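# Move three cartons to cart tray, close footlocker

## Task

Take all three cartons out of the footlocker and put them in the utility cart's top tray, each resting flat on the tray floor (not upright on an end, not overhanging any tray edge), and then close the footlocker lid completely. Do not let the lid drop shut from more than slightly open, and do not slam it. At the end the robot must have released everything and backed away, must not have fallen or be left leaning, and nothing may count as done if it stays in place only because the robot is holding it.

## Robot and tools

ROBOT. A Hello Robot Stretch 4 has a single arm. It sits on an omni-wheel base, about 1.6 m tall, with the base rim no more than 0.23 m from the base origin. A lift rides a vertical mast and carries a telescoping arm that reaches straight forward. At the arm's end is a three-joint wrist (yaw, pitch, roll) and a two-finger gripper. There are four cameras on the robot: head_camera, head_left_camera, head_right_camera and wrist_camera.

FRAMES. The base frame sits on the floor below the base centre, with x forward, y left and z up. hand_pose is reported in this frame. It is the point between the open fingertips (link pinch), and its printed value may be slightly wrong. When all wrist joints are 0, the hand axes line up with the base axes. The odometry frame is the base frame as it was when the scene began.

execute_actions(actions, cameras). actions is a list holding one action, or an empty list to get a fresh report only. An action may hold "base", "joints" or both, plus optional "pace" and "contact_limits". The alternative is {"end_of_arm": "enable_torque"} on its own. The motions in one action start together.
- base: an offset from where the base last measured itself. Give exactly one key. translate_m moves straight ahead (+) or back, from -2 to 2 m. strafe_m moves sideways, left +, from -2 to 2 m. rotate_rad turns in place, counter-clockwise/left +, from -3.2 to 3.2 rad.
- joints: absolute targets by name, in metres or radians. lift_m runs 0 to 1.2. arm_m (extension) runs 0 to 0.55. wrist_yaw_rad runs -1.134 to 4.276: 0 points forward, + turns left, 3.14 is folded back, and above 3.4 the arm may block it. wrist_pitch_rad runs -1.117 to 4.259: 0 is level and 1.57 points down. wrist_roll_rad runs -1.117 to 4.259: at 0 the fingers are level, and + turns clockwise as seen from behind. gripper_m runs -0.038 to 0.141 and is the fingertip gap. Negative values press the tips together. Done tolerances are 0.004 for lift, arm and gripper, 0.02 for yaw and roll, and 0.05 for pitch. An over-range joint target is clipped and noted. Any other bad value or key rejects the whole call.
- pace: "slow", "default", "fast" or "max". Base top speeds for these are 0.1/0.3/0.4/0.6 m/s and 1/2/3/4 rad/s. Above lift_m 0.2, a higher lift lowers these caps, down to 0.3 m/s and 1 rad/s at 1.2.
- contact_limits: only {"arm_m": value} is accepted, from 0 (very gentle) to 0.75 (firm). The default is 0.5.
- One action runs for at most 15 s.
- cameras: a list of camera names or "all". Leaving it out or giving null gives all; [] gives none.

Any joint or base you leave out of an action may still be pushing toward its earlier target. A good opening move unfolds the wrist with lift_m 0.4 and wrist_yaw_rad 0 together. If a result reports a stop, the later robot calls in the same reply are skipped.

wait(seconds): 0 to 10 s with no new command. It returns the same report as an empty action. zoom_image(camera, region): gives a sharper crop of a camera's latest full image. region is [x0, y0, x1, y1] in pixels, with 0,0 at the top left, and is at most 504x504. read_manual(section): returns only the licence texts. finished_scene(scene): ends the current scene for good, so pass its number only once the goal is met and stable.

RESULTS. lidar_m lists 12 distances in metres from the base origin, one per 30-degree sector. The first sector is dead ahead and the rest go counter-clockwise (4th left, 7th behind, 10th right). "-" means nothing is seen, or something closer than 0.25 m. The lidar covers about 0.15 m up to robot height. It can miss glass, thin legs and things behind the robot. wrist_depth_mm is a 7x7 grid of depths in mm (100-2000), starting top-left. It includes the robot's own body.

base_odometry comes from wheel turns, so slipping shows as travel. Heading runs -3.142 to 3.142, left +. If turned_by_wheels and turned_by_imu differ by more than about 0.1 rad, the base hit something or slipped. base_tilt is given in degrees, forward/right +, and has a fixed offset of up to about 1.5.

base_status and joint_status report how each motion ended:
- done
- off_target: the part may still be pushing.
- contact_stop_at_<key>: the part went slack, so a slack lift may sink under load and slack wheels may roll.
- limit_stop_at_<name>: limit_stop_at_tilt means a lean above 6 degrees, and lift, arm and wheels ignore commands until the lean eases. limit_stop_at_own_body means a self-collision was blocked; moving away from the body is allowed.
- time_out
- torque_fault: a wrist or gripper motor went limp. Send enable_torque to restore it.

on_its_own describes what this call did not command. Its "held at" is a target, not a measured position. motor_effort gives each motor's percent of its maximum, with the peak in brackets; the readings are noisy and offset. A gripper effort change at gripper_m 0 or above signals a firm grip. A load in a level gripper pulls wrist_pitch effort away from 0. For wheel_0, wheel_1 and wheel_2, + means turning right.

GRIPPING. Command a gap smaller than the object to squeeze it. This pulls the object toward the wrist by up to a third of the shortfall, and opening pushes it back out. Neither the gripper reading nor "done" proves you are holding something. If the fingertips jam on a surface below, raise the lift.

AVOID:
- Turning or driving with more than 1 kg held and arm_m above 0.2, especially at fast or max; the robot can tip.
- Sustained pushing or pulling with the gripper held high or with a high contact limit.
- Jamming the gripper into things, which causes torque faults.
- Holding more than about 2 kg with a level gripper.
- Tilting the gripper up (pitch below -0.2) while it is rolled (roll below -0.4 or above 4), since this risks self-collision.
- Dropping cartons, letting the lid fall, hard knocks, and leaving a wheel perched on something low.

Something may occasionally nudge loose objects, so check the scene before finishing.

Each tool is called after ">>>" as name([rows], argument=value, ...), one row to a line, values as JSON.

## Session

>>> execute_actions(actions=[])

Scene clock: 0.00 s.
base_odometry: x=+0.000 y=+0.000 heading=+0.000 (m, m, rad; odometry frame)
turned_by_wheels: +0.000 (rad since the last result)
turned_by_imu: +0.000 (rad since the last result)
base_tilt: forward=+0.4 right=-0.5 (deg)
lidar_m: 2.65 1.78 1.66 2.34 2.31 1.33 1.43 1.56 1.47 1.52 1.63 1.87
base_status: not commanded
joint_positions: lift_m=+0.219 arm_m=+0.000 wrist_yaw_rad=+3.141 wrist_pitch_rad=+0.007 wrist_roll_rad=-0.005 gripper_m=+0.057
joint_status: not commanded
motor_effort: lift_m=+18 arm_m=+0 wrist_yaw_rad=+0 wrist_pitch_rad=-10 wrist_roll_rad=+0 gripper_m=-4 wheel_0=+0 wheel_1=+0 wheel_2=+1 (%)
hand_pose: x=-0.1180 y=+0.0877 z=+0.3954 quat_wxyz=(+0.000, -0.004, -0.003, +1.000) (m; base frame)
wrist_depth_mm: - 132 - - - 1983 1808 / - 121 175 - - 1983 1808 / - 125 178 - - 1863 1863 / 134 135 - - - 1983 1808 / 1464 1808 - - - 1863 1863 / 1078 1308 1098 1255 1060 1182 1160 / 878 878 946 - 904 820 854
pictures: head_camera, head_left_camera, head_right_camera, wrist_camera
camera_calibration (this result's frames):
wrist_camera: T_world_to_cam=[[0.0313127, 0.998601, -0.0426174, -0.0750168], [0.0661657, -0.0446158, -0.996811, 0.445304], [-0.997317, 0.0283931, -0.0674701, 0.135191], [0, 0, 0, 1]] pos_world=[0.107714, 0.0909409, 0.449808]
Images, in order (width x height): head_camera 420x560, head_left_camera 420x672, head_right_camera 420x672, wrist_camera 616x392.

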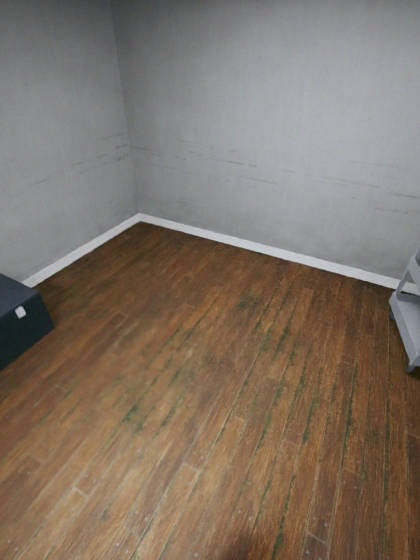

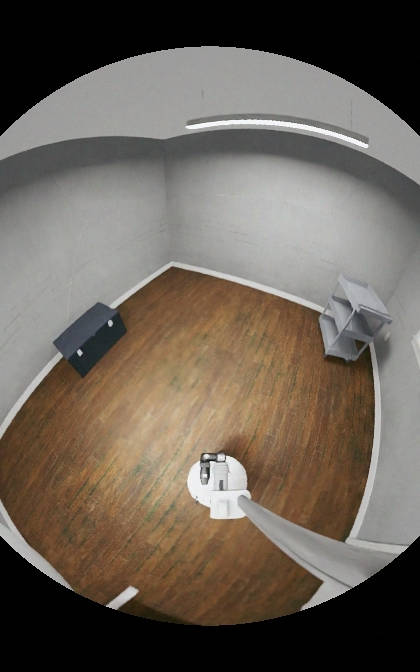

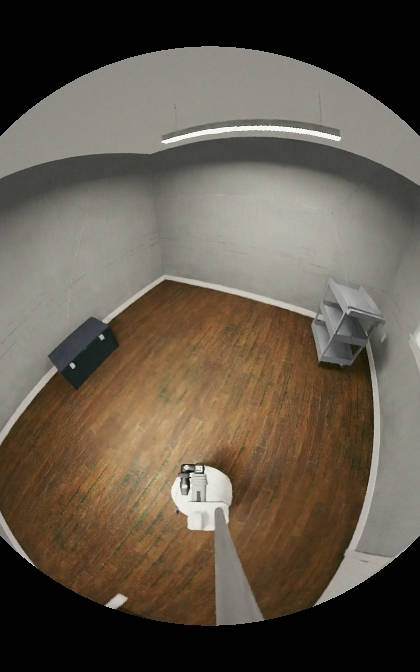

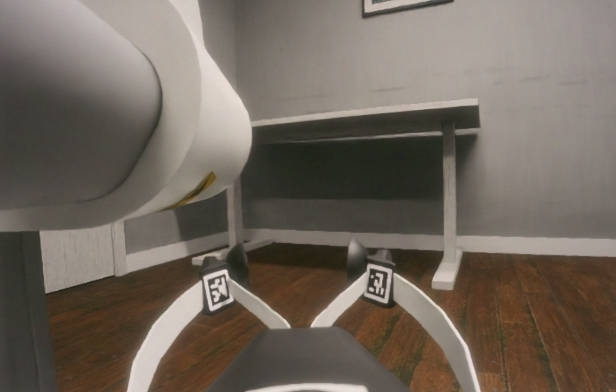

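>>> execute_actions([
  {"base":{"rotate_rad":0.68},"joints":{"lift_m":0.4,"wrist_yaw_rad":0,"gripper_m":0.09}},
], cameras=[])

>>> execute_actions([
  {"base":{"translate_m":1.08},"joints":{"lift_m":0.24,"wrist_pitch_rad":0.3},"pace":"max"},
], cameras=[])

>>> execute_actions([
  {"base":{"rotate_rad":0.45}},
], cameras=["head_camera","wrist_camera"])

Scene clock: 11.83 s.
base_odometry: x=+0.000 y=+0.000 heading=+0.680 (m, m, rad; odometry frame)
turned_by_wheels: +0.680 (rad since the last result)
turned_by_imu: +0.668 (rad since the last result)
base_tilt: forward=+0.6 right=-0.4 (deg)
lidar_m: 1.68 1.68 2.44 2.18 1.38 1.53 1.50 1.47 1.59 1.66 2.55 2.80
base_status: done
joint_positions: lift_m=+0.400 arm_m=+0.000 wrist_yaw_rad=+0.001 wrist_pitch_rad=+0.007 wrist_roll_rad=-0.005 gripper_m=+0.090
joint_status: all done
motor_effort: lift_m=+21(20) arm_m=+0(0) wrist_yaw_rad=-2(6) wrist_pitch_rad=-10(10) wrist_roll_rad=+0(0) gripper_m=-2(2) wheel_0=-1(6) wheel_1=-1(11) wheel_2=-1(7) (%)
hand_pose: x=+0.4590 y=-0.0872 z=+0.5758 quat_wxyz=(+1.000, -0.003, +0.004, +0.000) (m; base frame)
wrist_depth_mm: 1708 1808 - - - - - / 1661 1921 - - - - - / 1708 1921 - - - - - / 1756 1921 - - - - - / 1708 1708 1537 - - - - / 1708 1397 1430 1618 1499 1618 1618 / 1308 1229 1281 - 1255 1138 1160
pictures: none
No camera images: the call's "cameras" was empty. Leave "cameras" out to get every camera's image.

Scene clock: 15.33 s.
base_odometry: x=+0.840 y=+0.679 heading=+0.680 (m, m, rad; odometry frame)
turned_by_wheels: +0.000 (rad since the last result)
turned_by_imu: -0.004 (rad since the last result)
base_tilt: forward=+0.6 right=-0.5 (deg)
lidar_m: 0.68 0.67 0.75 2.08 2.47 2.03 2.55 2.46 1.94 2.17 2.13 1.65
base_status: done
joint_positions: lift_m=+0.240 arm_m=+0.000 wrist_yaw_rad=+0.000 wrist_pitch_rad=+0.302 wrist_roll_rad=-0.005 gripper_m=+0.090
joint_status: all done
motor_effort: lift_m=+17(18) arm_m=+0(0) wrist_yaw_rad=+1(1) wrist_pitch_rad=-10(11) wrist_roll_rad=-1(0) gripper_m=-1(1) wheel_0=+0(7) wheel_1=+1(6) wheel_2=+2(15) (%)
hand_pose: x=+0.4459 y=-0.0874 z=+0.3324 quat_wxyz=(+0.989, -0.003, +0.150, +0.000) (m; base frame)
wrist_depth_mm: 842 917 1008 1138 1281 1430 1661 / 866 960 1060 1205 1366 1499 1708 / 574 549 530 1255 1464 1618 1808 / 430 473 530 1160 1281 1281 1255 / 452 500 549 842 878 917 904 / 473 504 569 634 654 691 691 / 488 530 585 - 591 569 574
pictures: none
No camera images: the call's "cameras" was empty. Leave "cameras" out to get every camera's image.

Scene clock: 16.57 s.
base_odometry: x=+0.840 y=+0.679 heading=+1.130 (m, m, rad; odometry frame)
turned_by_wheels: +0.450 (rad since the last result)
turned_by_imu: +0.442 (rad since the last result)
base_tilt: forward=+0.5 right=-0.5 (deg)
lidar_m: 0.65 0.73 1.91 2.60 1.99 2.52 2.44 1.96 2.21 2.14 1.75 0.67
base_status: done
joint_positions: lift_m=+0.240 arm_m=+0.000 wrist_yaw_rad=+0.000 wrist_pitch_rad=+0.302 wrist_roll_rad=-0.005 gripper_m=+0.090
joint_status: not commanded
motor_effort: lift_m=+17(17) arm_m=+0(0) wrist_yaw_rad=+0(0) wrist_pitch_rad=-10(10) wrist_roll_rad=-1(0) gripper_m=-1(1) wheel_0=-1(9) wheel_1=-1(2) wheel_2=-2(8) (%)
hand_pose: x=+0.4459 y=-0.0874 z=+0.3324 quat_wxyz=(+0.989, -0.003, +0.150, +0.000) (m; base frame)
wrist_depth_mm: 946 946 946 960 946 946 946 / 960 976 1008 1008 991 1008 1008 / 574 549 525 504 504 500 1042 / 466 473 477 480 477 469 1078 / 504 500 496 500 496 512 866 / 539 530 521 521 535 535 691 / 569 559 554 - 564 564 574
pictures: head_camera, wrist_camera
camera_calibration (this result's frames):
wrist_camera: T_world_to_cam=[[-0.0414201, -0.998631, -0.031935, -0.0662028], [-0.352861, 0.0445234, -0.934616, 0.511397], [0.934759, -0.0274433, -0.354222, -0.0728074], [0, 0, 0, 1]] pos_world=[0.245767, -0.0908794, 0.450056]
Images, in order (width x height): head_camera 420x560, wrist_camera 616x392.

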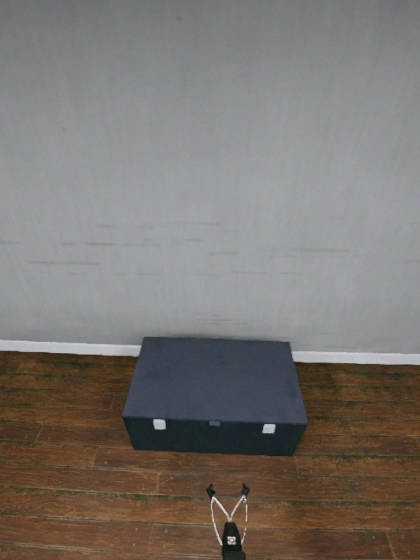

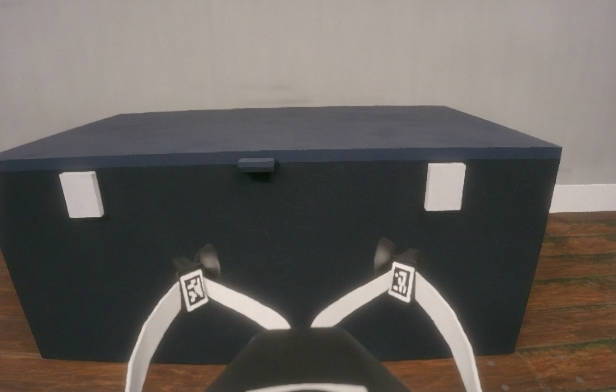

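>>> execute_actions([
  {"base":{"strafe_m":0.047},"joints":{"lift_m":0.247,"arm_m":0.18}},
], cameras=["wrist_camera"])

Scene clock: 23.03 s.
base_odometry: x=+0.797 y=+0.699 heading=+1.130 (m, m, rad; odometry frame)
turned_by_wheels: +0.000 (rad since the last result)
turned_by_imu: +0.000 (rad since the last result)
base_tilt: forward=+0.5 right=-0.4 (deg)
lidar_m: 0.67 0.72 1.88 2.54 1.95 2.52 2.47 1.98 2.19 2.16 1.77 0.70
base_status: done
joint_positions: lift_m=+0.247 arm_m=+0.179 wrist_yaw_rad=+0.000 wrist_pitch_rad=+0.302 wrist_roll_rad=-0.005 gripper_m=+0.090
joint_status: all done
motor_effort: lift_m=+21(21) arm_m=+8(8) wrist_yaw_rad=-1(1) wrist_pitch_rad=-9(10) wrist_roll_rad=+0(0) gripper_m=-1(2) wheel_0=+1(7) wheel_1=+1(10) wheel_2=+0(1) (%)
hand_pose: x=+0.6250 y=-0.0874 z=+0.3392 quat_wxyz=(+0.989, -0.003, +0.150, +0.000) (m; base frame)
wrist_depth_mm: 788 778 788 798 798 788 788 / 831 820 831 842 831 831 831 / 842 574 554 535 525 517 521 / 329 324 320 312 310 306 304 / 297 301 300 303 296 304 300 / 324 317 312 312 324 322 325 / 342 342 343 - 340 345 347
pictures: wrist_camera
camera_calibration (this result's frames):
wrist_camera: T_world_to_cam=[[-0.0414385, -0.99863, -0.0319398, -0.0585633], [-0.352753, 0.0445312, -0.934656, 0.580818], [0.934798, -0.0274639, -0.354115, -0.237892], [0, 0, 0, 1]] pos_world=[0.424839, -0.0908811, 0.456753]
Images, in order (width x height): wrist_camera 616x392.

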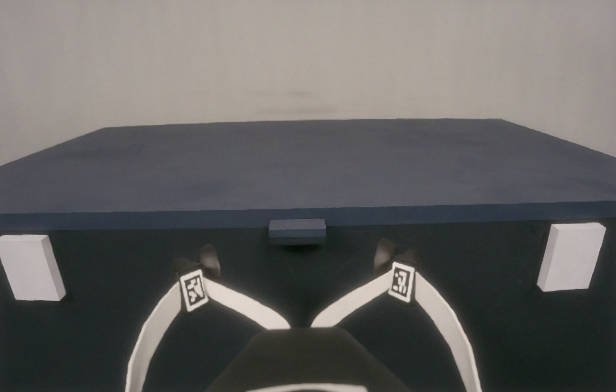

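>>> execute_actions([
  {"base":{"translate_m":0.088},"joints":{"lift_m":0.249,"arm_m":0.137,"gripper_m":0.065}},
], cameras=["wrist_camera"])

Scene clock: 29.60 s.
base_odometry: x=+0.835 y=+0.779 heading=+1.130 (m, m, rad; odometry frame)
turned_by_wheels: +0.000 (rad since the last result)
turned_by_imu: +0.000 (rad since the last result)
base_tilt: forward=+0.6 right=-0.4 (deg)
lidar_m: 0.58 0.64 1.73 2.55 1.98 2.62 2.54 2.04 2.24 2.16 1.64 0.63
base_status: done
joint_positions: lift_m=+0.249 arm_m=+0.138 wrist_yaw_rad=+0.000 wrist_pitch_rad=+0.302 wrist_roll_rad=-0.005 gripper_m=+0.065
joint_status: all done
motor_effort: lift_m=+20(21) arm_m=-7(7) wrist_yaw_rad=+1(0) wrist_pitch_rad=-9(10) wrist_roll_rad=+0(0) gripper_m=-3(1) wheel_0=+1(6) wheel_1=+1(4) wheel_2=+0(10) (%)
hand_pose: x=+0.5847 y=-0.0874 z=+0.3412 quat_wxyz=(+0.989, -0.003, +0.150, +0.000) (m; base frame)
wrist_depth_mm: 741 741 741 750 750 750 750 / 768 768 788 788 788 798 788 / 809 585 564 539 535 525 525 / 334 330 324 320 317 310 309 / 252 251 248 245 245 250 250 / 265 260 197 257 258 266 266 / 282 279 278 - 281 282 285
pictures: wrist_camera
camera_calibration (this result's frames):
wrist_camera: T_world_to_cam=[[-0.0414446, -0.99863, -0.0319397, -0.0601658], [-0.352754, 0.0445334, -0.934656, 0.568502], [0.934798, -0.0274696, -0.354116, -0.199524], [0, 0, 0, 1]] pos_world=[0.384563, -0.0908816, 0.458777]
Images, in order (width x height): wrist_camera 616x392.

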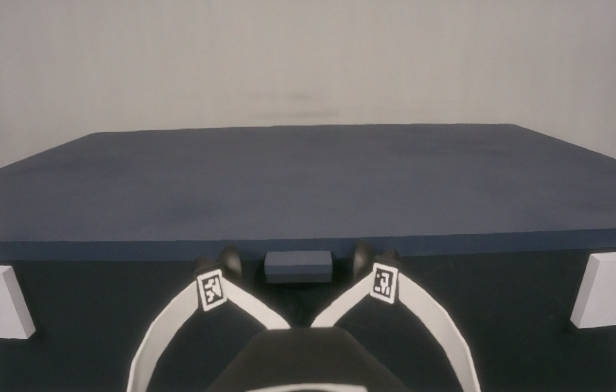

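>>> execute_actions([
  {"joints":{"arm_m":0.15,"gripper_m":-0.012},"pace":"slow","contact_limits":{"arm_m":0.2}},
], cameras=[])

>>> execute_actions([
  {"joints":{"lift_m":0.33,"arm_m":0.157},"pace":"slow"},
], cameras=["wrist_camera"])

>>> execute_actions([
  {"joints":{"lift_m":0.4,"arm_m":0.177},"pace":"slow"},
], cameras=[])

>>> execute_actions([
  {"joints":{"lift_m":0.46,"arm_m":0.204},"pace":"slow"},
], cameras=["wrist_camera"])

Scene clock: 43.67 s.
base_odometry: x=+0.835 y=+0.779 heading=+1.130 (m, m, rad; odometry frame)
turned_by_wheels: +0.000 (rad since the last result)
turned_by_imu: +0.000 (rad since the last result)
base_tilt: forward=+0.5 right=-0.4 (deg)
lidar_m: 0.55 0.62 1.78 2.55 2.01 2.60 2.54 2.06 2.27 2.19 1.67 0.62
base_status: not commanded
joint_positions: lift_m=+0.249 arm_m=+0.149 wrist_yaw_rad=+0.003 wrist_pitch_rad=+0.305 wrist_roll_rad=-0.005 gripper_m=-0.011
joint_status: all done
motor_effort: lift_m=+20(20) arm_m=+4(15) wrist_yaw_rad=-8(29) wrist_pitch_rad=-17(18) wrist_roll_rad=+0(0) gripper_m=-32(31) wheel_0=-1(1) wheel_1=+1(1) wheel_2=+2(5) (%)
contact_limits: arm_m 0.2
hand_pose: x=+0.5958 y=-0.0866 z=+0.3405 quat_wxyz=(+0.988, -0.003, +0.152, +0.002) (m; base frame)
wrist_depth_mm: 741 741 732 732 741 741 741 / 759 768 768 768 768 778 768 / 778 559 535 521 512 504 504 / 324 320 315 307 306 303 300 / 240 239 236 235 236 240 239 / 253 246 186 248 187 247 254 / 267 266 266 - 267 268 270
pictures: none
No camera images: the call's "cameras" was empty. Leave "cameras" out to get every camera's image.

Scene clock: 45.23 s.
base_odometry: x=+0.835 y=+0.779 heading=+1.130 (m, m, rad; odometry frame)
turned_by_wheels: +0.000 (rad since the last result)
turned_by_imu: +0.000 (rad since the last result)
base_tilt: forward=+0.5 right=-0.4 (deg)
lidar_m: 0.58 0.64 1.75 2.55 2.01 2.61 2.55 2.03 2.27 2.19 1.64 0.60
base_status: not commanded
joint_positions: lift_m=+0.330 arm_m=+0.156 wrist_yaw_rad=+0.003 wrist_pitch_rad=+0.306 wrist_roll_rad=-0.005 gripper_m=-0.011
joint_status: all done
motor_effort: lift_m=+24(26) arm_m=+4(9) wrist_yaw_rad=-8(9) wrist_pitch_rad=-21(39) wrist_roll_rad=+0(0) gripper_m=-32(33) wheel_0=+0(0) wheel_1=+1(1) wheel_2=+1(2) (%)
hand_pose: x=+0.6026 y=-0.0866 z=+0.4208 quat_wxyz=(+0.988, -0.003, +0.152, +0.002) (m; base frame)
wrist_depth_mm: 715 715 723 732 732 732 732 / 759 778 778 768 778 759 768 / 798 809 809 820 809 820 809 / 433 418 410 399 387 379 373 / 250 248 238 237 239 256 253 / 521 683 186 759 187 668 539 / 266 265 683 - 264 265 264
pictures: wrist_camera
camera_calibration (this result's frames):
wrist_camera: T_world_to_cam=[[-0.0386468, -0.998748, -0.0317655, -0.0578452], [-0.356786, 0.0434858, -0.933174, 0.650885], [0.933387, -0.0247307, -0.358019, -0.185305], [0, 0, 0, 1]] pos_world=[0.402952, -0.0906598, 0.539208]
Images, in order (width x height): wrist_camera 616x392.

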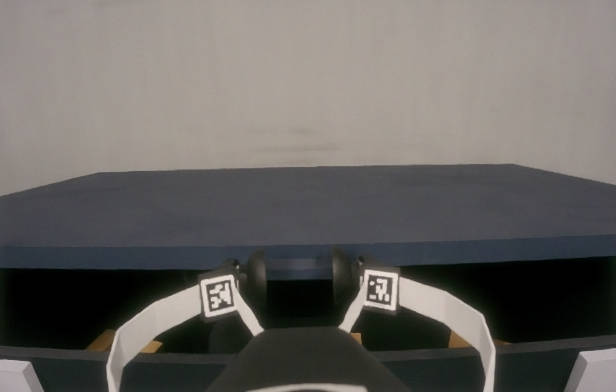

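Scene clock: 46.70 s.
base_odometry: x=+0.835 y=+0.779 heading=+1.130 (m, m, rad; odometry frame)
turned_by_wheels: +0.000 (rad since the last result)
turned_by_imu: +0.000 (rad since the last result)
base_tilt: forward=+0.6 right=-0.5 (deg)
lidar_m: 0.58 0.63 1.76 2.52 2.00 2.63 2.53 2.05 2.28 2.18 1.66 0.62
base_status: not commanded
joint_positions: lift_m=+0.399 arm_m=+0.176 wrist_yaw_rad=+0.002 wrist_pitch_rad=+0.308 wrist_roll_rad=-0.005 gripper_m=-0.011
joint_status: all done
on_its_own: wrist_pitch_rad is at rest, and its effort (-28) is outside its rest range (-23 to +23)
motor_effort: lift_m=+24(24) arm_m=+4(14) wrist_yaw_rad=-4(13) wrist_pitch_rad=-28(33) wrist_roll_rad=-1(1) gripper_m=-32(32) wheel_0=-1(1) wheel_1=+1(1) wheel_2=+1(2) (%)
hand_pose: x=+0.6222 y=-0.0869 z=+0.4901 quat_wxyz=(+0.988, -0.003, +0.154, +0.001) (m; base frame)
wrist_depth_mm: 707 707 707 715 723 715 715 / 732 750 750 741 750 750 750 / 778 768 788 788 798 798 788 / 842 809 809 820 820 820 820 / 278 276 238 239 239 243 282 / 530 676 187 741 187 668 539 / 521 661 759 - 759 683 554
pictures: none
No camera images: the call's "cameras" was empty. Leave "cameras" out to get every camera's image.

Scene clock: 48.07 s.
base_odometry: x=+0.835 y=+0.779 heading=+1.130 (m, m, rad; odometry frame)
turned_by_wheels: +0.000 (rad since the last result)
turned_by_imu: +0.000 (rad since the last result)
base_tilt: forward=+0.6 right=-0.5 (deg)
lidar_m: 0.59 0.64 1.76 2.53 2.00 2.61 2.55 2.04 2.28 2.19 1.61 0.63
base_status: not commanded
joint_positions: lift_m=+0.460 arm_m=+0.203 wrist_yaw_rad=-0.001 wrist_pitch_rad=+0.308 wrist_roll_rad=-0.005 gripper_m=-0.011
joint_status: all done
on_its_own: wrist_pitch_rad is at rest, and its effort (-27) is outside its rest range (-23 to +23)
motor_effort: lift_m=+23(26) arm_m=+7(9) wrist_yaw_rad=+4(4) wrist_pitch_rad=-27(28) wrist_roll_rad=+0(1) gripper_m=-30(33) wheel_0=-1(1) wheel_1=+1(1) wheel_2=+1(1) (%)
hand_pose: x=+0.6485 y=-0.0877 z=+0.5502 quat_wxyz=(+0.988, -0.003, +0.154, +0.000) (m; base frame)
wrist_depth_mm: 676 676 683 691 683 691 691 / 707 723 715 723 723 732 723 / 750 759 768 768 768 759 768 / 798 809 798 809 820 809 809 / 255 254 243 239 239 320 430 / 574 668 186 707 187 661 554 / 525 668 768 - 778 707 544
pictures: wrist_camera
camera_calibration (this result's frames):
wrist_camera: T_world_to_cam=[[-0.0427911, -0.998582, -0.0316742, -0.0504302], [-0.358646, 0.0449433, -0.932391, 0.788974], [0.932492, -0.0285382, -0.360061, -0.180466], [0, 0, 0, 1]] pos_world=[0.449088, -0.090968, 0.669056]
Images, in order (width x height): wrist_camera 616x392.

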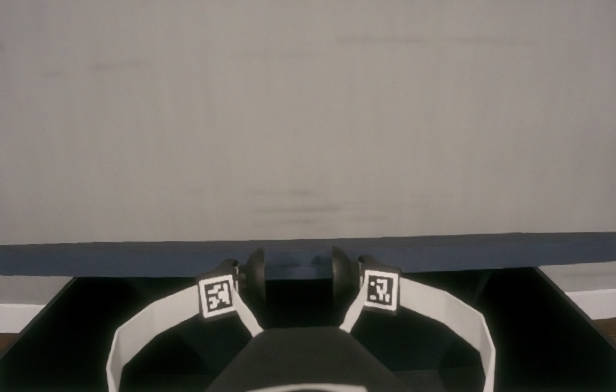

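>>> execute_actions([
  {"joints":{"lift_m":0.516,"arm_m":0.238},"pace":"slow"},
], cameras=[])

>>> execute_actions([
  {"joints":{"lift_m":0.576,"arm_m":0.29},"pace":"slow"},
], cameras=[])

>>> execute_actions([
  {"joints":{"lift_m":0.62,"arm_m":0.338},"pace":"slow"},
], cameras=[])

>>> execute_actions([
  {"joints":{"lift_m":0.655,"arm_m":0.39},"pace":"slow"},
], cameras=["wrist_camera"])

Scene clock: 57.97 s.
base_odometry: x=+0.835 y=+0.779 heading=+1.130 (m, m, rad; odometry frame)
turned_by_wheels: +0.000 (rad since the last result)
turned_by_imu: +0.000 (rad since the last result)
base_tilt: forward=+0.4 right=-0.6 (deg)
lidar_m: 0.59 0.63 1.77 2.53 2.01 2.63 2.53 2.05 2.25 2.19 1.65 0.62
base_status: not commanded
joint_positions: lift_m=+0.516 arm_m=+0.237 wrist_yaw_rad=-0.002 wrist_pitch_rad=+0.309 wrist_roll_rad=-0.005 gripper_m=-0.011
joint_status: all done
on_its_own: wrist_pitch_rad is at rest, and its effort (-29) is outside its rest range (-23 to +23)
motor_effort: lift_m=+23(25) arm_m=+8(8) wrist_yaw_rad=+6(6) wrist_pitch_rad=-29(34) wrist_roll_rad=+0(0) gripper_m=-29(32) wheel_0=-1(1) wheel_1=+1(1) wheel_2=+0(2) (%)
hand_pose: x=+0.6823 y=-0.0878 z=+0.6060 quat_wxyz=(+0.988, -0.002, +0.154, +0.000) (m; base frame)
wrist_depth_mm: 640 647 647 654 654 654 661 / 683 676 683 683 699 683 699 / 707 723 723 732 732 741 723 / 768 768 768 768 768 778 778 / 798 809 798 788 240 334 809 / 866 676 186 676 188 661 854 / 569 668 723 - 741 723 554
pictures: none
No camera images: the call's "cameras" was empty. Leave "cameras" out to get every camera's image.

Scene clock: 59.70 s.
base_odometry: x=+0.835 y=+0.779 heading=+1.130 (m, m, rad; odometry frame)
turned_by_wheels: +0.000 (rad since the last result)
turned_by_imu: +0.000 (rad since the last result)
base_tilt: forward=+0.6 right=-0.5 (deg)
lidar_m: 0.58 0.62 1.76 2.56 2.02 2.63 2.54 2.04 2.29 2.19 1.67 0.61
base_status: not commanded
joint_positions: lift_m=+0.576 arm_m=+0.288 wrist_yaw_rad=-0.004 wrist_pitch_rad=+0.301 wrist_roll_rad=-0.005 gripper_m=-0.011
joint_status: all done
motor_effort: lift_m=+19(26) arm_m=+10(12) wrist_yaw_rad=+12(12) wrist_pitch_rad=-6(44) wrist_roll_rad=-1(1) gripper_m=-25(34) wheel_0=-2(2) wheel_1=+0(1) wheel_2=+1(1) (%)
hand_pose: x=+0.7342 y=-0.0885 z=+0.6686 quat_wxyz=(+0.989, -0.002, +0.150, -0.002) (m; base frame)
wrist_depth_mm: 597 603 609 603 609 615 615 / 621 634 640 640 640 647 647 / 668 668 668 676 683 691 683 / 707 707 707 715 715 715 715 / 732 732 732 732 741 741 240 / 332 238 186 276 188 270 415 / 854 627 640 - 640 640 854
pictures: none
No camera images: the call's "cameras" was empty. Leave "cameras" out to get every camera's image.

Scene clock: 61.37 s.
base_odometry: x=+0.835 y=+0.779 heading=+1.130 (m, m, rad; odometry frame)
turned_by_wheels: +0.000 (rad since the last result)
turned_by_imu: +0.000 (rad since the last result)
base_tilt: forward=+0.5 right=-0.4 (deg)
lidar_m: 0.58 0.64 1.76 2.56 2.03 2.61 2.57 2.04 2.27 2.19 1.67 0.60
base_status: not commanded
joint_positions: lift_m=+0.620 arm_m=+0.336 wrist_yaw_rad=-0.004 wrist_pitch_rad=+0.304 wrist_roll_rad=-0.005 gripper_m=-0.011
joint_status: all done
motor_effort: lift_m=+21(25) arm_m=+9(10) wrist_yaw_rad=+12(12) wrist_pitch_rad=-15(50) wrist_roll_rad=-1(0) gripper_m=-27(33) wheel_0=-2(2) wheel_1=+0(0) wheel_2=+1(1) (%)
hand_pose: x=+0.7822 y=-0.0885 z=+0.7116 quat_wxyz=(+0.988, -0.002, +0.151, -0.001) (m; base frame)
wrist_depth_mm: 559 559 569 564 569 564 569 / 580 591 591 591 597 597 603 / 621 615 627 627 640 634 634 / 654 654 661 654 661 654 668 / 683 691 691 683 683 691 691 / 277 235 186 252 189 250 306 / 459 439 430 - 459 539 585
pictures: none
No camera images: the call's "cameras" was empty. Leave "cameras" out to get every camera's image.

Scene clock: 63.10 s.
base_odometry: x=+0.835 y=+0.779 heading=+1.130 (m, m, rad; odometry frame)
turned_by_wheels: +0.000 (rad since the last result)
turned_by_imu: +0.000 (rad since the last result)
base_tilt: forward=+0.5 right=-0.5 (deg)
lidar_m: 0.56 0.62 1.75 2.55 1.99 2.59 2.53 2.04 2.27 2.18 1.66 0.59
base_status: not commanded
joint_positions: lift_m=+0.655 arm_m=+0.388 wrist_yaw_rad=-0.004 wrist_pitch_rad=+0.305 wrist_roll_rad=-0.005 gripper_m=-0.011
joint_status: all done
motor_effort: lift_m=+21(28) arm_m=+9(11) wrist_yaw_rad=+12(12) wrist_pitch_rad=-17(62) wrist_roll_rad=+0(0) gripper_m=-28(31) wheel_0=-3(3) wheel_1=+0(0) wheel_2=+1(1) (%)
hand_pose: x=+0.8342 y=-0.0886 z=+0.7464 quat_wxyz=(+0.988, -0.002, +0.152, -0.002) (m; base frame)
wrist_depth_mm: 508 508 517 525 517 517 521 / 530 544 535 539 544 549 544 / 569 564 569 569 574 580 574 / 603 603 597 609 603 615 615 / 627 627 634 634 634 640 640 / 255 240 185 240 188 239 272 / 338 330 327 - 338 375 370
pictures: wrist_camera
camera_calibration (this result's frames):
wrist_camera: T_world_to_cam=[[-0.0457463, -0.998446, -0.0318328, -0.0345171], [-0.354971, 0.0460338, -0.933743, 1.03661], [0.933758, -0.0314156, -0.356525, -0.287012], [0, 0, 0, 1]] pos_world=[0.634388, -0.0911993, 0.864504]
Images, in order (width x height): wrist_camera 616x392.

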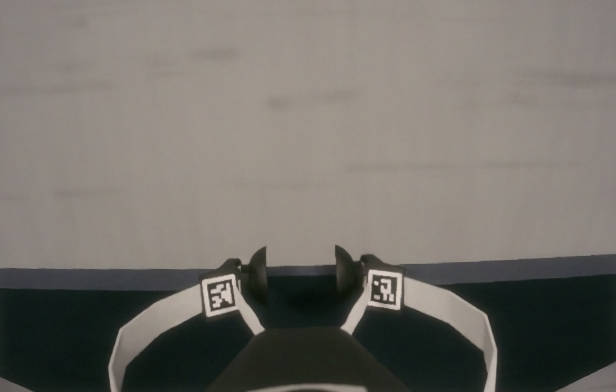

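>>> execute_actions([
  {"base":{"translate_m":0.045},"joints":{"lift_m":0.674},"pace":"slow"},
], cameras=[])

>>> execute_actions([
  {"base":{"translate_m":0.055},"joints":{"lift_m":0.693},"pace":"slow"},
], cameras=[])

>>> execute_actions([
  {"base":{"translate_m":0.06},"joints":{"lift_m":0.706},"pace":"slow"},
], cameras=[])

>>> execute_actions([
  {"base":{"translate_m":0.1},"joints":{"lift_m":0.712},"pace":"slow"},
], cameras=["wrist_camera","head_camera"])

Scene clock: 76.80 s.
base_odometry: x=+0.854 y=+0.819 heading=+1.129 (m, m, rad; odometry frame)
turned_by_wheels: -0.001 (rad since the last result)
turned_by_imu: -0.001 (rad since the last result)
base_tilt: forward=+0.6 right=-0.4 (deg)
lidar_m: 0.53 0.55 1.69 2.53 2.04 2.68 2.59 2.09 2.25 2.18 1.60 0.54
base_status: done
joint_positions: lift_m=+0.674 arm_m=+0.389 wrist_yaw_rad=-0.005 wrist_pitch_rad=+0.302 wrist_roll_rad=-0.005 gripper_m=-0.011
joint_status: all done
on_its_own: wrist_yaw_rad is at rest, and its effort (+16) is outside its rest range (-13 to +13)
motor_effort: lift_m=+20(28) arm_m=+7(8) wrist_yaw_rad=+16(14) wrist_pitch_rad=-10(50) wrist_roll_rad=-1(0) gripper_m=-27(31) wheel_0=+0(4) wheel_1=+1(6) wheel_2=-7(10) (%)
hand_pose: x=+0.8347 y=-0.0887 z=+0.7662 quat_wxyz=(+0.989, -0.002, +0.150, -0.002) (m; base frame)
wrist_depth_mm: 469 469 469 477 480 484 480 / 488 492 496 504 500 508 504 / 517 521 521 530 530 535 530 / 544 549 549 559 554 564 564 / 574 580 574 585 585 591 585 / 245 235 185 236 189 235 258 / 296 294 290 - 300 317 319
pictures: none
No camera images: the call's "cameras" was empty. Leave "cameras" out to get every camera's image.

Scene clock: 78.57 s.
base_odometry: x=+0.878 y=+0.869 heading=+1.128 (m, m, rad; odometry frame)
turned_by_wheels: -0.001 (rad since the last result)
turned_by_imu: -0.001 (rad since the last result)
base_tilt: forward=+0.4 right=-0.4 (deg)
lidar_m: 0.47 0.53 1.55 2.56 2.06 2.62 2.66 2.12 2.28 2.19 1.52 0.51
base_status: done
joint_positions: lift_m=+0.693 arm_m=+0.389 wrist_yaw_rad=-0.005 wrist_pitch_rad=+0.303 wrist_roll_rad=-0.005 gripper_m=-0.011
joint_status: all done
on_its_own: wrist_yaw_rad is at rest, and its effort (+15) is outside its rest range (-13 to +13)
motor_effort: lift_m=+21(25) arm_m=+7(6) wrist_yaw_rad=+15(16) wrist_pitch_rad=-12(49) wrist_roll_rad=+0(1) gripper_m=-28(32) wheel_0=-2(5) wheel_1=+0(4) wheel_2=-8(9) (%)
hand_pose: x=+0.8346 y=-0.0888 z=+0.7849 quat_wxyz=(+0.989, -0.002, +0.151, -0.002) (m; base frame)
wrist_depth_mm: 421 421 424 424 427 427 433 / 439 442 442 452 449 452 455 / 466 462 469 473 473 473 477 / 488 496 500 496 500 508 504 / 525 521 517 521 525 525 530 / 237 236 185 233 189 232 249 / 272 268 268 - 274 285 285
pictures: none
No camera images: the call's "cameras" was empty. Leave "cameras" out to get every camera's image.

Scene clock: 80.40 s.
base_odometry: x=+0.903 y=+0.923 heading=+1.128 (m, m, rad; odometry frame)
turned_by_wheels: -0.001 (rad since the last result)
turned_by_imu: -0.002 (rad since the last result)
base_tilt: forward=+0.5 right=-0.4 (deg)
lidar_m: 0.42 0.44 1.51 2.54 2.10 2.66 2.72 2.18 2.27 2.19 0.61 0.45
base_status: done
joint_positions: lift_m=+0.706 arm_m=+0.389 wrist_yaw_rad=-0.005 wrist_pitch_rad=+0.304 wrist_roll_rad=-0.005 gripper_m=-0.011
joint_status: all done
on_its_own: wrist_yaw_rad is at rest, and its effort (+16) is outside its rest range (-13 to +13)
motor_effort: lift_m=+21(25) arm_m=+7(7) wrist_yaw_rad=+16(16) wrist_pitch_rad=-16(43) wrist_roll_rad=+0(0) gripper_m=-29(30) wheel_0=-4(1) wheel_1=+1(3) wheel_2=-7(11) (%)
hand_pose: x=+0.8345 y=-0.0889 z=+0.7975 quat_wxyz=(+0.988, -0.002, +0.152, -0.002) (m; base frame)
wrist_depth_mm: 364 368 368 373 375 373 377 / 379 384 384 392 389 394 392 / 404 402 407 410 410 418 413 / 430 424 430 433 439 439 442 / 452 459 452 455 462 466 459 / 235 232 186 228 188 232 241 / 252 254 253 - 258 264 266
pictures: none
No camera images: the call's "cameras" was empty. Leave "cameras" out to get every camera's image.

Scene clock: 82.67 s.
base_odometry: x=+0.946 y=+1.013 heading=+1.127 (m, m, rad; odometry frame)
turned_by_wheels: -0.001 (rad since the last result)
turned_by_imu: -0.002 (rad since the last result)
base_tilt: forward=+0.6 right=-0.3 (deg)
lidar_m: 0.32 0.35 1.41 2.52 2.14 2.61 2.82 2.23 2.27 2.20 0.46 0.35
base_status: done
joint_positions: lift_m=+0.712 arm_m=+0.389 wrist_yaw_rad=-0.006 wrist_pitch_rad=+0.308 wrist_roll_rad=-0.005 gripper_m=-0.011
joint_status: all done
on_its_own: wrist_yaw_rad is at rest, and its effort (+17) is outside its rest range (-13 to +13); wrist_pitch_rad is at rest, and its effort (-27) is outside its rest range (-23 to +23)
motor_effort: lift_m=+22(23) arm_m=+7(7) wrist_yaw_rad=+17(19) wrist_pitch_rad=-27(32) wrist_roll_rad=+0(0) gripper_m=-29(29) wheel_0=-5(3) wheel_1=-1(2) wheel_2=-6(11) (%)
hand_pose: x=+0.8341 y=-0.0891 z=+0.8024 quat_wxyz=(+0.988, -0.002, +0.153, -0.003) (m; base frame)
wrist_depth_mm: 273 274 277 281 281 282 286 / 286 290 293 294 297 298 297 / 303 306 307 312 312 315 317 / 322 322 327 327 330 334 334 / 342 342 342 342 345 353 355 / 228 228 186 225 190 230 233 / 236 236 236 - 240 242 244
pictures: head_camera, wrist_camera
camera_calibration (this result's frames):
wrist_camera: T_world_to_cam=[[-0.0478953, -0.99835, -0.0316886, -0.0316142], [-0.3581, 0.0467785, -0.932511, 1.09055], [0.932454, -0.0333152, -0.35975, -0.263449], [0, 0, 0, 1]] pos_world=[0.634665, -0.0913529, 0.921169]
Images, in order (width x height): head_camera 420x560, wrist_camera 616x392.

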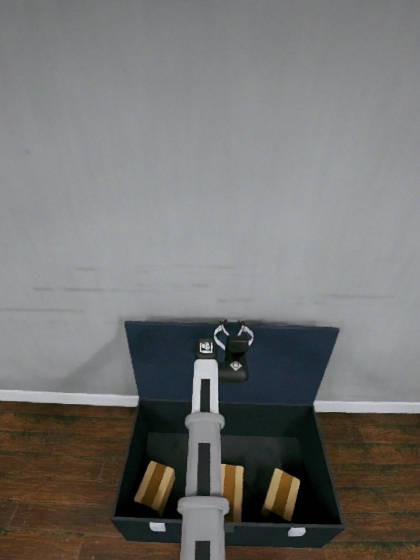

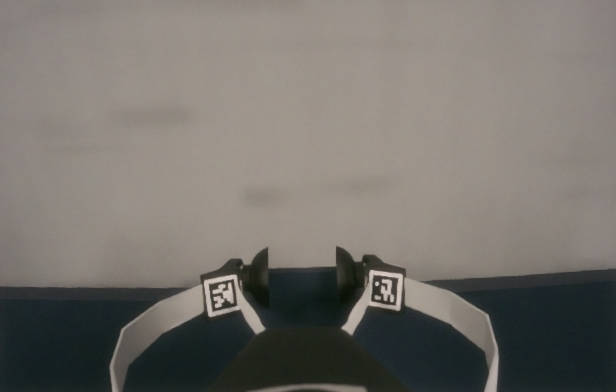

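>>> execute_actions([
  {"joints":{"gripper_m":0.08,"arm_m":0.396,"lift_m":0.708}},
], cameras=["wrist_camera"])

>>> execute_actions([
  {"joints":{"arm_m":0.35}},
], cameras=["wrist_camera"])

Scene clock: 88.97 s.
base_odometry: x=+0.946 y=+1.013 heading=+1.127 (m, m, rad; odometry frame)
turned_by_wheels: +0.000 (rad since the last result)
turned_by_imu: +0.000 (rad since the last result)
base_tilt: forward=+0.5 right=-0.4 (deg)
lidar_m: 0.32 0.31 1.35 2.54 2.17 2.62 2.83 2.27 2.30 2.21 0.43 0.35
base_status: not commanded
joint_positions: lift_m=+0.708 arm_m=+0.395 wrist_yaw_rad=-0.001 wrist_pitch_rad=+0.302 wrist_roll_rad=-0.005 gripper_m=+0.080
joint_status: all done
motor_effort: lift_m=+16(22) arm_m=+8(7) wrist_yaw_rad=+2(21) wrist_pitch_rad=-10(27) wrist_roll_rad=+0(0) gripper_m=-1(30) wheel_0=-3(5) wheel_1=-1(1) wheel_2=-2(7) (%)
hand_pose: x=+0.8409 y=-0.0876 z=+0.8005 quat_wxyz=(+0.989, -0.003, +0.151, +0.000) (m; base frame)
wrist_depth_mm: 271 270 273 274 274 274 277 / 282 285 286 287 287 289 287 / 298 298 300 303 304 304 306 / 314 319 320 320 322 325 324 / 329 329 329 291 293 304 297 / 293 293 291 293 296 296 296 / 298 296 298 - 298 301 300
pictures: wrist_camera
camera_calibration (this result's frames):
wrist_camera: T_world_to_cam=[[-0.0420503, -0.998605, -0.0319196, -0.0345469], [-0.353175, 0.044742, -0.934487, 1.08837], [0.934612, -0.0280223, -0.354564, -0.275911], [0, 0, 0, 1]] pos_world=[0.640801, -0.0909261, 0.918134]
Images, in order (width x height): wrist_camera 616x392.

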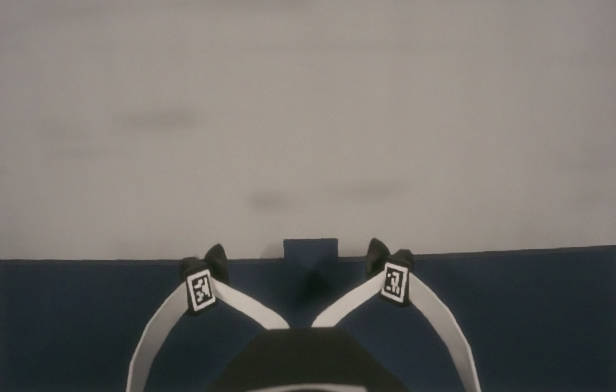

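Scene clock: 89.93 s.
base_odometry: x=+0.946 y=+1.013 heading=+1.127 (m, m, rad; odometry frame)
turned_by_wheels: +0.000 (rad since the last result)
turned_by_imu: +0.000 (rad since the last result)
base_tilt: forward=+0.5 right=-0.5 (deg)
lidar_m: 0.31 0.35 1.34 2.54 2.14 2.61 2.82 2.28 2.29 2.21 0.47 0.34
base_status: not commanded
joint_positions: lift_m=+0.708 arm_m=+0.351 wrist_yaw_rad=+0.000 wrist_pitch_rad=+0.302 wrist_roll_rad=-0.005 gripper_m=+0.080
joint_status: all done
motor_effort: lift_m=+16(16) arm_m=-8(9) wrist_yaw_rad=+2(2) wrist_pitch_rad=-11(10) wrist_roll_rad=-1(0) gripper_m=-2(4) wheel_0=-3(3) wheel_1=-1(1) wheel_2=-2(3) (%)
hand_pose: x=+0.7977 y=-0.0875 z=+0.8005 quat_wxyz=(+0.989, -0.003, +0.151, +0.000) (m; base frame)
wrist_depth_mm: 309 310 314 314 315 314 317 / 322 325 327 329 330 330 330 / 342 342 347 347 347 349 351 / 359 364 364 364 368 368 373 / 332 334 330 332 332 336 336 / 338 334 336 336 340 340 342 / 343 342 340 - 342 347 345
pictures: wrist_camera
camera_calibration (this result's frames):
wrist_camera: T_world_to_cam=[[-0.0416782, -0.998621, -0.0319263, -0.0365552], [-0.353048, 0.0446123, -0.934541, 1.07306], [0.934676, -0.0276785, -0.354421, -0.235624], [0, 0, 0, 1]] pos_world=[0.597552, -0.0908984, 0.918146]
Images, in order (width x height): wrist_camera 616x392.

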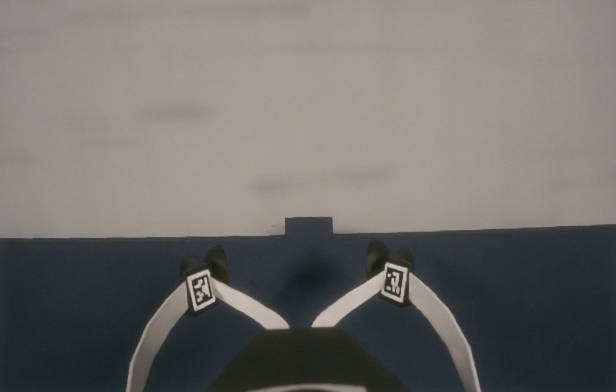

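>>> execute_actions([
  {"joints":{"arm_m":0.31,"wrist_pitch_rad":1.57,"gripper_m":0.14,"lift_m":0.6}},
], cameras=["wrist_camera","head_right_camera"])

Scene clock: 95.27 s.
base_odometry: x=+0.946 y=+1.013 heading=+1.127 (m, m, rad; odometry frame)
turned_by_wheels: +0.000 (rad since the last result)
turned_by_imu: +0.000 (rad since the last result)
base_tilt: forward=+0.5 right=-0.5 (deg)
lidar_m: 0.33 0.31 1.38 2.53 2.14 2.60 2.84 2.26 2.25 2.20 0.48 0.33
base_status: not commanded
joint_positions: lift_m=+0.600 arm_m=+0.311 wrist_yaw_rad=+0.000 wrist_pitch_rad=+1.570 wrist_roll_rad=-0.005 gripper_m=+0.140
joint_status: all done
motor_effort: lift_m=+15(14) arm_m=-7(8) wrist_yaw_rad=+1(1) wrist_pitch_rad=-3(4) wrist_roll_rad=-1(0) gripper_m=+1(1) wheel_0=-3(3) wheel_1=-1(1) wheel_2=-3(2) (%)
hand_pose: x=+0.4825 y=-0.0874 z=+0.4900 quat_wxyz=(+0.707, -0.002, +0.707, +0.002) (m; base frame)
wrist_depth_mm: 539 580 591 591 585 574 504 / 559 683 683 683 699 699 517 / 564 668 683 699 699 707 525 / 564 564 691 580 683 597 525 / 559 574 691 580 707 634 530 / 500 445 455 488 492 488 480 / 392 410 421 - 421 415 759
pictures: head_right_camera, wrist_camera
camera_calibration (this result's frames):
wrist_camera: T_world_to_cam=[[-0.042893, -0.998626, 0.0300888, -0.0893594], [-0.99734, 0.0445756, 0.0576765, 0.496361], [-0.0589385, -0.0275348, -0.997882, 0.743584], [0, 0, 0, 1]] pos_world=[0.535033, -0.0908878, 0.71607]
Images, in order (width x height): head_right_camera 420x672, wrist_camera 616x392.

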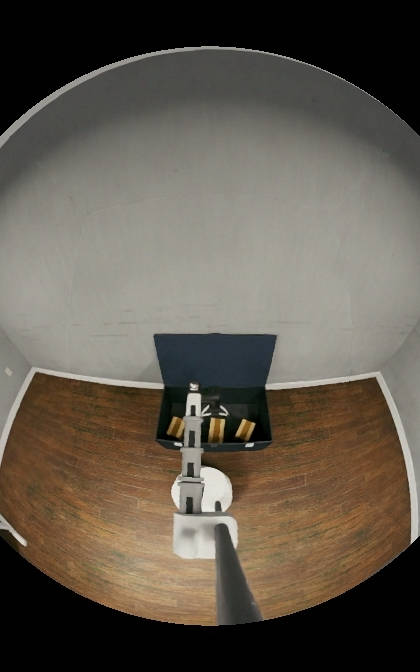

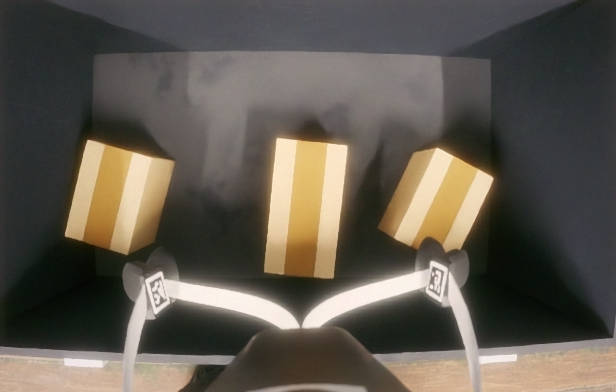

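>>> execute_actions([
  {"base":{"strafe_m":-0.014},"joints":{"arm_m":0.317,"wrist_roll_rad":0.12,"lift_m":0.295},"pace":"fast"},
], cameras=["wrist_camera"])

Scene clock: 101.83 s.
base_odometry: x=+0.959 y=+1.007 heading=+1.127 (m, m, rad; odometry frame)
turned_by_wheels: +0.000 (rad since the last result)
turned_by_imu: +0.000 (rad since the last result)
base_tilt: forward=+0.5 right=-0.4 (deg)
lidar_m: 0.31 0.34 1.36 2.55 2.15 2.69 2.84 2.26 2.29 2.19 0.47 0.34
base_status: done
joint_positions: lift_m=+0.295 arm_m=+0.316 wrist_yaw_rad=+0.000 wrist_pitch_rad=+1.570 wrist_roll_rad=+0.120 gripper_m=+0.140
joint_status: all done
motor_effort: lift_m=+15(15) arm_m=+8(11) wrist_yaw_rad=+0(2) wrist_pitch_rad=-4(3) wrist_roll_rad=+1(2) gripper_m=+1(1) wheel_0=-1(8) wheel_1=-1(11) wheel_2=+0(1) (%)
hand_pose: x=+0.4868 y=-0.0874 z=+0.1849 quat_wxyz=(+0.706, +0.042, +0.706, -0.042) (m; base frame)
wrist_depth_mm: 370 375 377 379 382 387 389 / 370 373 377 382 387 394 389 / 375 379 382 267 389 359 273 / 375 379 382 270 392 325 278 / 373 384 384 273 392 279 278 / 384 384 272 271 399 399 375 / 389 392 392 - 353 334 327
pictures: wrist_camera
camera_calibration (this result's frames):
wrist_camera: T_world_to_cam=[[-0.167023, -0.985497, 0.029994, -0.0184064], [-0.983991, 0.168532, 0.0579461, 0.522487], [-0.0621606, -0.0198355, -0.997869, 0.441691], [0, 0, 0, 1]] pos_world=[0.538504, -0.097434, 0.411026]
Images, in order (width x height): wrist_camera 616x392.

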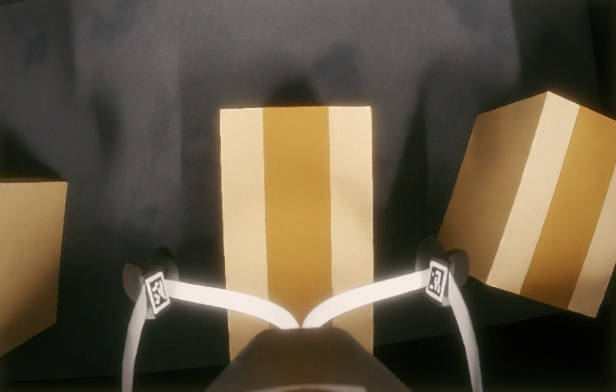

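>>> execute_actions([
  {"joints":{"lift_m":0.212}},
], cameras=[])

>>> execute_actions([
  {"joints":{"gripper_m":0.04}},
], cameras=[])

>>> execute_actions([
  {"joints":{"lift_m":0.6},"pace":"fast"},
], cameras=["wrist_camera"])

>>> execute_actions([
  {"base":{"rotate_rad":0.33},"joints":{"arm_m":0.12,"wrist_roll_rad":0}},
], cameras=[])

>>> execute_actions([
  {"base":{"translate_m":-2.0},"joints":{"lift_m":1.13},"pace":"max"},
], cameras=[])

>>> execute_actions([
  {"base":{"rotate_rad":-1.92}},
])

Scene clock: 120.93 s.
base_odometry: x=+0.959 y=+1.007 heading=+1.127 (m, m, rad; odometry frame)
turned_by_wheels: +0.000 (rad since the last result)
turned_by_imu: +0.000 (rad since the last result)
base_tilt: forward=+0.5 right=-0.5 (deg)
lidar_m: 0.29 0.34 1.36 2.55 2.17 2.66 2.82 2.24 2.24 2.19 0.48 0.34
base_status: not commanded
joint_positions: lift_m=+0.212 arm_m=+0.316 wrist_yaw_rad=+0.000 wrist_pitch_rad=+1.570 wrist_roll_rad=+0.120 gripper_m=+0.140
joint_status: all done
motor_effort: lift_m=+15(15) arm_m=+8(7) wrist_yaw_rad=+1(2) wrist_pitch_rad=-4(3) wrist_roll_rad=+1(1) gripper_m=+0(0) wheel_0=-1(1) wheel_1=-1(1) wheel_2=+0(0) (%)
hand_pose: x=+0.4868 y=-0.0874 z=+0.1020 quat_wxyz=(+0.706, +0.042, +0.706, -0.042) (m; base frame)
wrist_depth_mm: 291 293 297 301 304 303 306 / 293 296 183 185 303 307 306 / 293 298 184 185 187 307 258 / 298 301 185 186 189 310 239 / 300 300 187 188 190 274 224 / 301 301 188 188 191 315 221 / 306 306 189 - 317 319 322
pictures: none
No camera images: the call's "cameras" was empty. Leave "cameras" out to get every camera's image.

Scene clock: 122.93 s.
base_odometry: x=+0.959 y=+1.007 heading=+1.127 (m, m, rad; odometry frame)
turned_by_wheels: +0.000 (rad since the last result)
turned_by_imu: +0.000 (rad since the last result)
base_tilt: forward=+0.6 right=-0.4 (deg)
lidar_m: 0.31 0.34 1.38 2.55 2.15 2.64 2.80 2.28 2.27 2.17 0.48 0.33
base_status: not commanded
joint_positions: lift_m=+0.212 arm_m=+0.316 wrist_yaw_rad=+0.000 wrist_pitch_rad=+1.570 wrist_roll_rad=+0.120 gripper_m=+0.041
joint_status: all done
motor_effort: lift_m=+15(15) arm_m=+7(7) wrist_yaw_rad=+1(0) wrist_pitch_rad=-3(3) wrist_roll_rad=+1(1) gripper_m=-33(32) wheel_0=+0(1) wheel_1=-1(1) wheel_2=+0(0) (%)
hand_pose: x=+0.4868 y=-0.0874 z=+0.1020 quat_wxyz=(+0.706, +0.042, +0.706, -0.042) (m; base frame)
wrist_depth_mm: 289 293 296 300 301 303 304 / 291 296 164 166 167 306 307 / 296 297 165 167 168 306 259 / 297 300 167 168 170 310 240 / 300 300 167 169 171 291 224 / 301 177 169 170 172 234 221 / 303 306 170 - 175 319 322
pictures: none
No camera images: the call's "cameras" was empty. Leave "cameras" out to get every camera's image.

Scene clock: 125.00 s.
base_odometry: x=+0.959 y=+1.007 heading=+1.127 (m, m, rad; odometry frame)
turned_by_wheels: +0.000 (rad since the last result)
turned_by_imu: +0.000 (rad since the last result)
base_tilt: forward=+0.6 right=-0.3 (deg)
lidar_m: 0.31 0.34 1.36 2.57 2.17 2.63 2.83 2.26 2.29 2.17 0.48 0.33
base_status: not commanded
joint_positions: lift_m=+0.600 arm_m=+0.316 wrist_yaw_rad=+0.000 wrist_pitch_rad=+1.570 wrist_roll_rad=+0.120 gripper_m=+0.041
joint_status: all done
motor_effort: lift_m=+21(23) arm_m=+8(8) wrist_yaw_rad=+1(0) wrist_pitch_rad=-4(4) wrist_roll_rad=+1(1) gripper_m=-32(33) wheel_0=-1(1) wheel_1=-1(1) wheel_2=+0(0) (%)
hand_pose: x=+0.4868 y=-0.0874 z=+0.4895 quat_wxyz=(+0.706, +0.042, +0.706, -0.042) (m; base frame)
wrist_depth_mm: 469 496 544 603 634 585 466 / 585 668 165 166 168 647 469 / 615 683 166 167 169 640 492 / 564 597 167 167 170 609 500 / 569 569 168 169 172 647 517 / 539 176 169 170 172 397 455 / 442 418 169 - 175 750 759
pictures: wrist_camera
camera_calibration (this result's frames):
wrist_camera: T_world_to_cam=[[-0.167034, -0.985494, 0.0300121, -0.0275477], [-0.983983, 0.168546, 0.0580527, 0.504764], [-0.062269, -0.0198346, -0.997862, 0.745633], [0, 0, 0, 1]] pos_world=[0.538508, -0.0974347, 0.715563]
Images, in order (width x height): wrist_camera 616x392.

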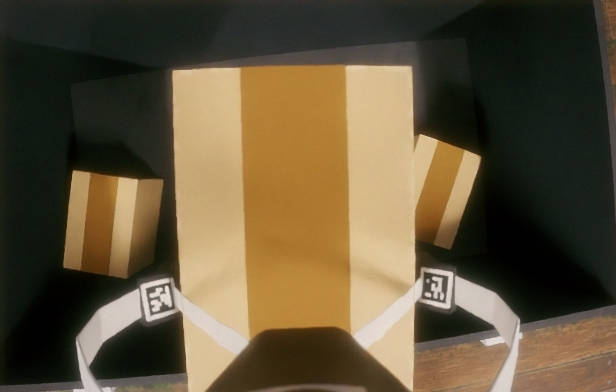

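Scene clock: 126.70 s.
base_odometry: x=+0.959 y=+1.007 heading=+1.457 (m, m, rad; odometry frame)
turned_by_wheels: +0.330 (rad since the last result)
turned_by_imu: +0.324 (rad since the last result)
base_tilt: forward=+0.6 right=-0.3 (deg)
lidar_m: 0.33 0.42 2.29 2.20 2.27 2.79 2.24 2.33 2.19 1.61 0.37 0.26
base_status: done
joint_positions: lift_m=+0.600 arm_m=+0.121 wrist_yaw_rad=+0.000 wrist_pitch_rad=+1.570 wrist_roll_rad=+0.000 gripper_m=+0.041
joint_status: all done
motor_effort: lift_m=+21(21) arm_m=-8(9) wrist_yaw_rad=+1(0) wrist_pitch_rad=-4(4) wrist_roll_rad=-1(4) gripper_m=-32(32) wheel_0=+0(3) wheel_1=-2(7) wheel_2=-1(7) (%)
hand_pose: x=+0.2924 y=-0.0874 z=+0.4895 quat_wxyz=(+0.707, +0.000, +0.707, +0.000) (m; base frame)
wrist_depth_mm: 392 504 564 683 691 699 661 / 402 554 164 165 168 691 699 / 683 683 165 166 168 640 661 / 699 707 167 168 169 609 654 / 699 707 167 169 171 723 615 / 715 177 169 170 173 741 750 / 707 508 170 - 174 750 750
pictures: none
No camera images: the call's "cameras" was empty. Leave "cameras" out to get every camera's image.

Scene clock: 132.37 s.
base_odometry: x=+0.731 y=-0.980 heading=+1.456 (m, m, rad; odometry frame)
turned_by_wheels: +0.000 (rad since the last result)
turned_by_imu: +0.008 (rad since the last result)
base_tilt: forward=+0.5 right=-0.5 (deg)
lidar_m: 0.32 3.55 2.49 1.62 1.05 0.89 0.92 0.52 0.42 1.50 1.85 0.25
base_status: done
joint_positions: lift_m=+1.130 arm_m=+0.121 wrist_yaw_rad=+0.000 wrist_pitch_rad=+1.570 wrist_roll_rad=+0.000 gripper_m=+0.041
joint_status: all done
motor_effort: lift_m=+19(22) arm_m=-7(8) wrist_yaw_rad=+1(0) wrist_pitch_rad=-4(3) wrist_roll_rad=-1(1) gripper_m=-33(34) wheel_0=+0(4) wheel_1=-1(9) wheel_2=-1(14) (%)
hand_pose: x=+0.2924 y=-0.0874 z=+1.0196 quat_wxyz=(+0.707, +0.000, +0.707, +0.000) (m; base frame)
wrist_depth_mm: 1205 1205 1229 1205 1255 1255 1255 / 1229 1205 165 165 168 1255 1281 / 1205 1205 166 167 169 1255 1281 / 1229 1182 166 168 170 1281 1308 / 1229 1229 168 169 171 1281 1308 / 1255 177 169 170 173 1308 1336 / 1229 1255 170 - 175 1160 1308
pictures: none
No camera images: the call's "cameras" was empty. Leave "cameras" out to get every camera's image.

Scene clock: 135.23 s.
base_odometry: x=+0.731 y=-0.980 heading=-0.463 (m, m, rad; odometry frame)
turned_by_wheels: -1.919 (rad since the last result)
turned_by_imu: -1.887 (rad since the last result)
base_tilt: forward=+0.6 right=-0.5 (deg)
lidar_m: 0.32 1.56 2.11 2.21 2.31 3.37 2.98 1.33 0.94 0.86 0.95 0.25
base_status: done
joint_positions: lift_m=+1.130 arm_m=+0.121 wrist_yaw_rad=+0.000 wrist_pitch_rad=+1.570 wrist_roll_rad=+0.000 gripper_m=+0.041
joint_status: not commanded
motor_effort: lift_m=+19(19) arm_m=-7(7) wrist_yaw_rad=+1(1) wrist_pitch_rad=-4(4) wrist_roll_rad=-1(1) gripper_m=-32(33) wheel_0=+2(6) wheel_1=+4(8) wheel_2=+3(7) (%)
hand_pose: x=+0.2924 y=-0.0874 z=+1.0196 quat_wxyz=(+0.707, +0.000, +0.707, +0.000) (m; base frame)
wrist_depth_mm: 1229 1182 1205 439 430 410 384 / 1205 1205 165 165 168 1255 1118 / 1205 1229 166 167 168 1229 1138 / 1182 1205 167 168 169 1281 1160 / 1229 1229 168 169 171 1281 1160 / 1229 177 170 170 172 1308 1182 / 1255 1255 171 - 174 1308 1205
pictures: head_camera, head_left_camera, head_right_camera, wrist_camera
camera_calibration (this result's frames):
wrist_camera: T_world_to_cam=[[-0.04841, -0.998374, 0.0301045, -0.111832], [-0.997051, 0.0500986, 0.0581283, 0.276115], [-0.059542, -0.0272017, -0.997855, 1.26107], [0, 0, 0, 1]] pos_world=[0.344974, -0.0911798, 1.24568]
Images, in order (width x height): head_camera 420x560, head_left_camera 420x672, head_right_camera 420x672, wrist_camera 616x392.

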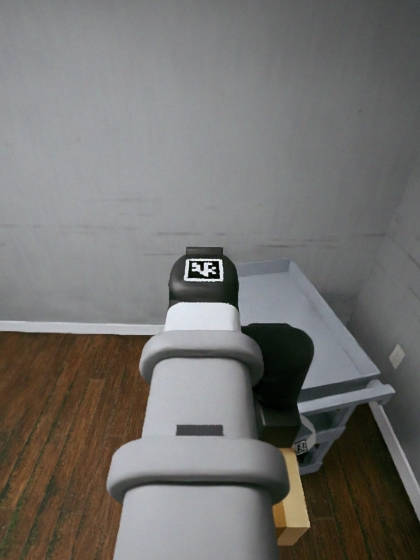

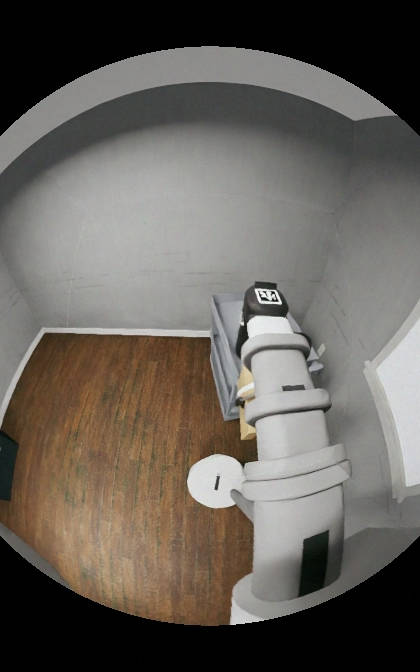

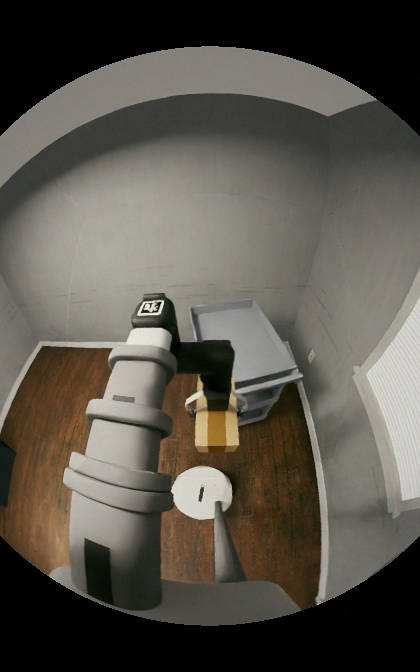

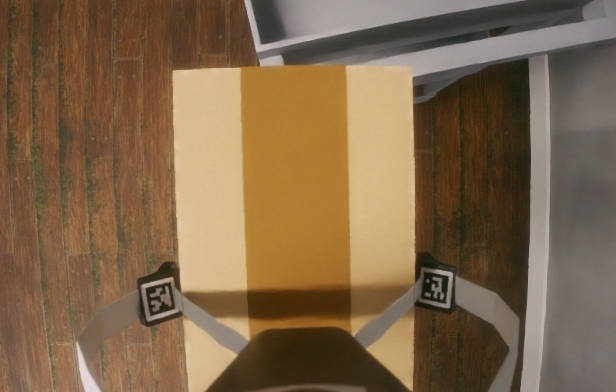

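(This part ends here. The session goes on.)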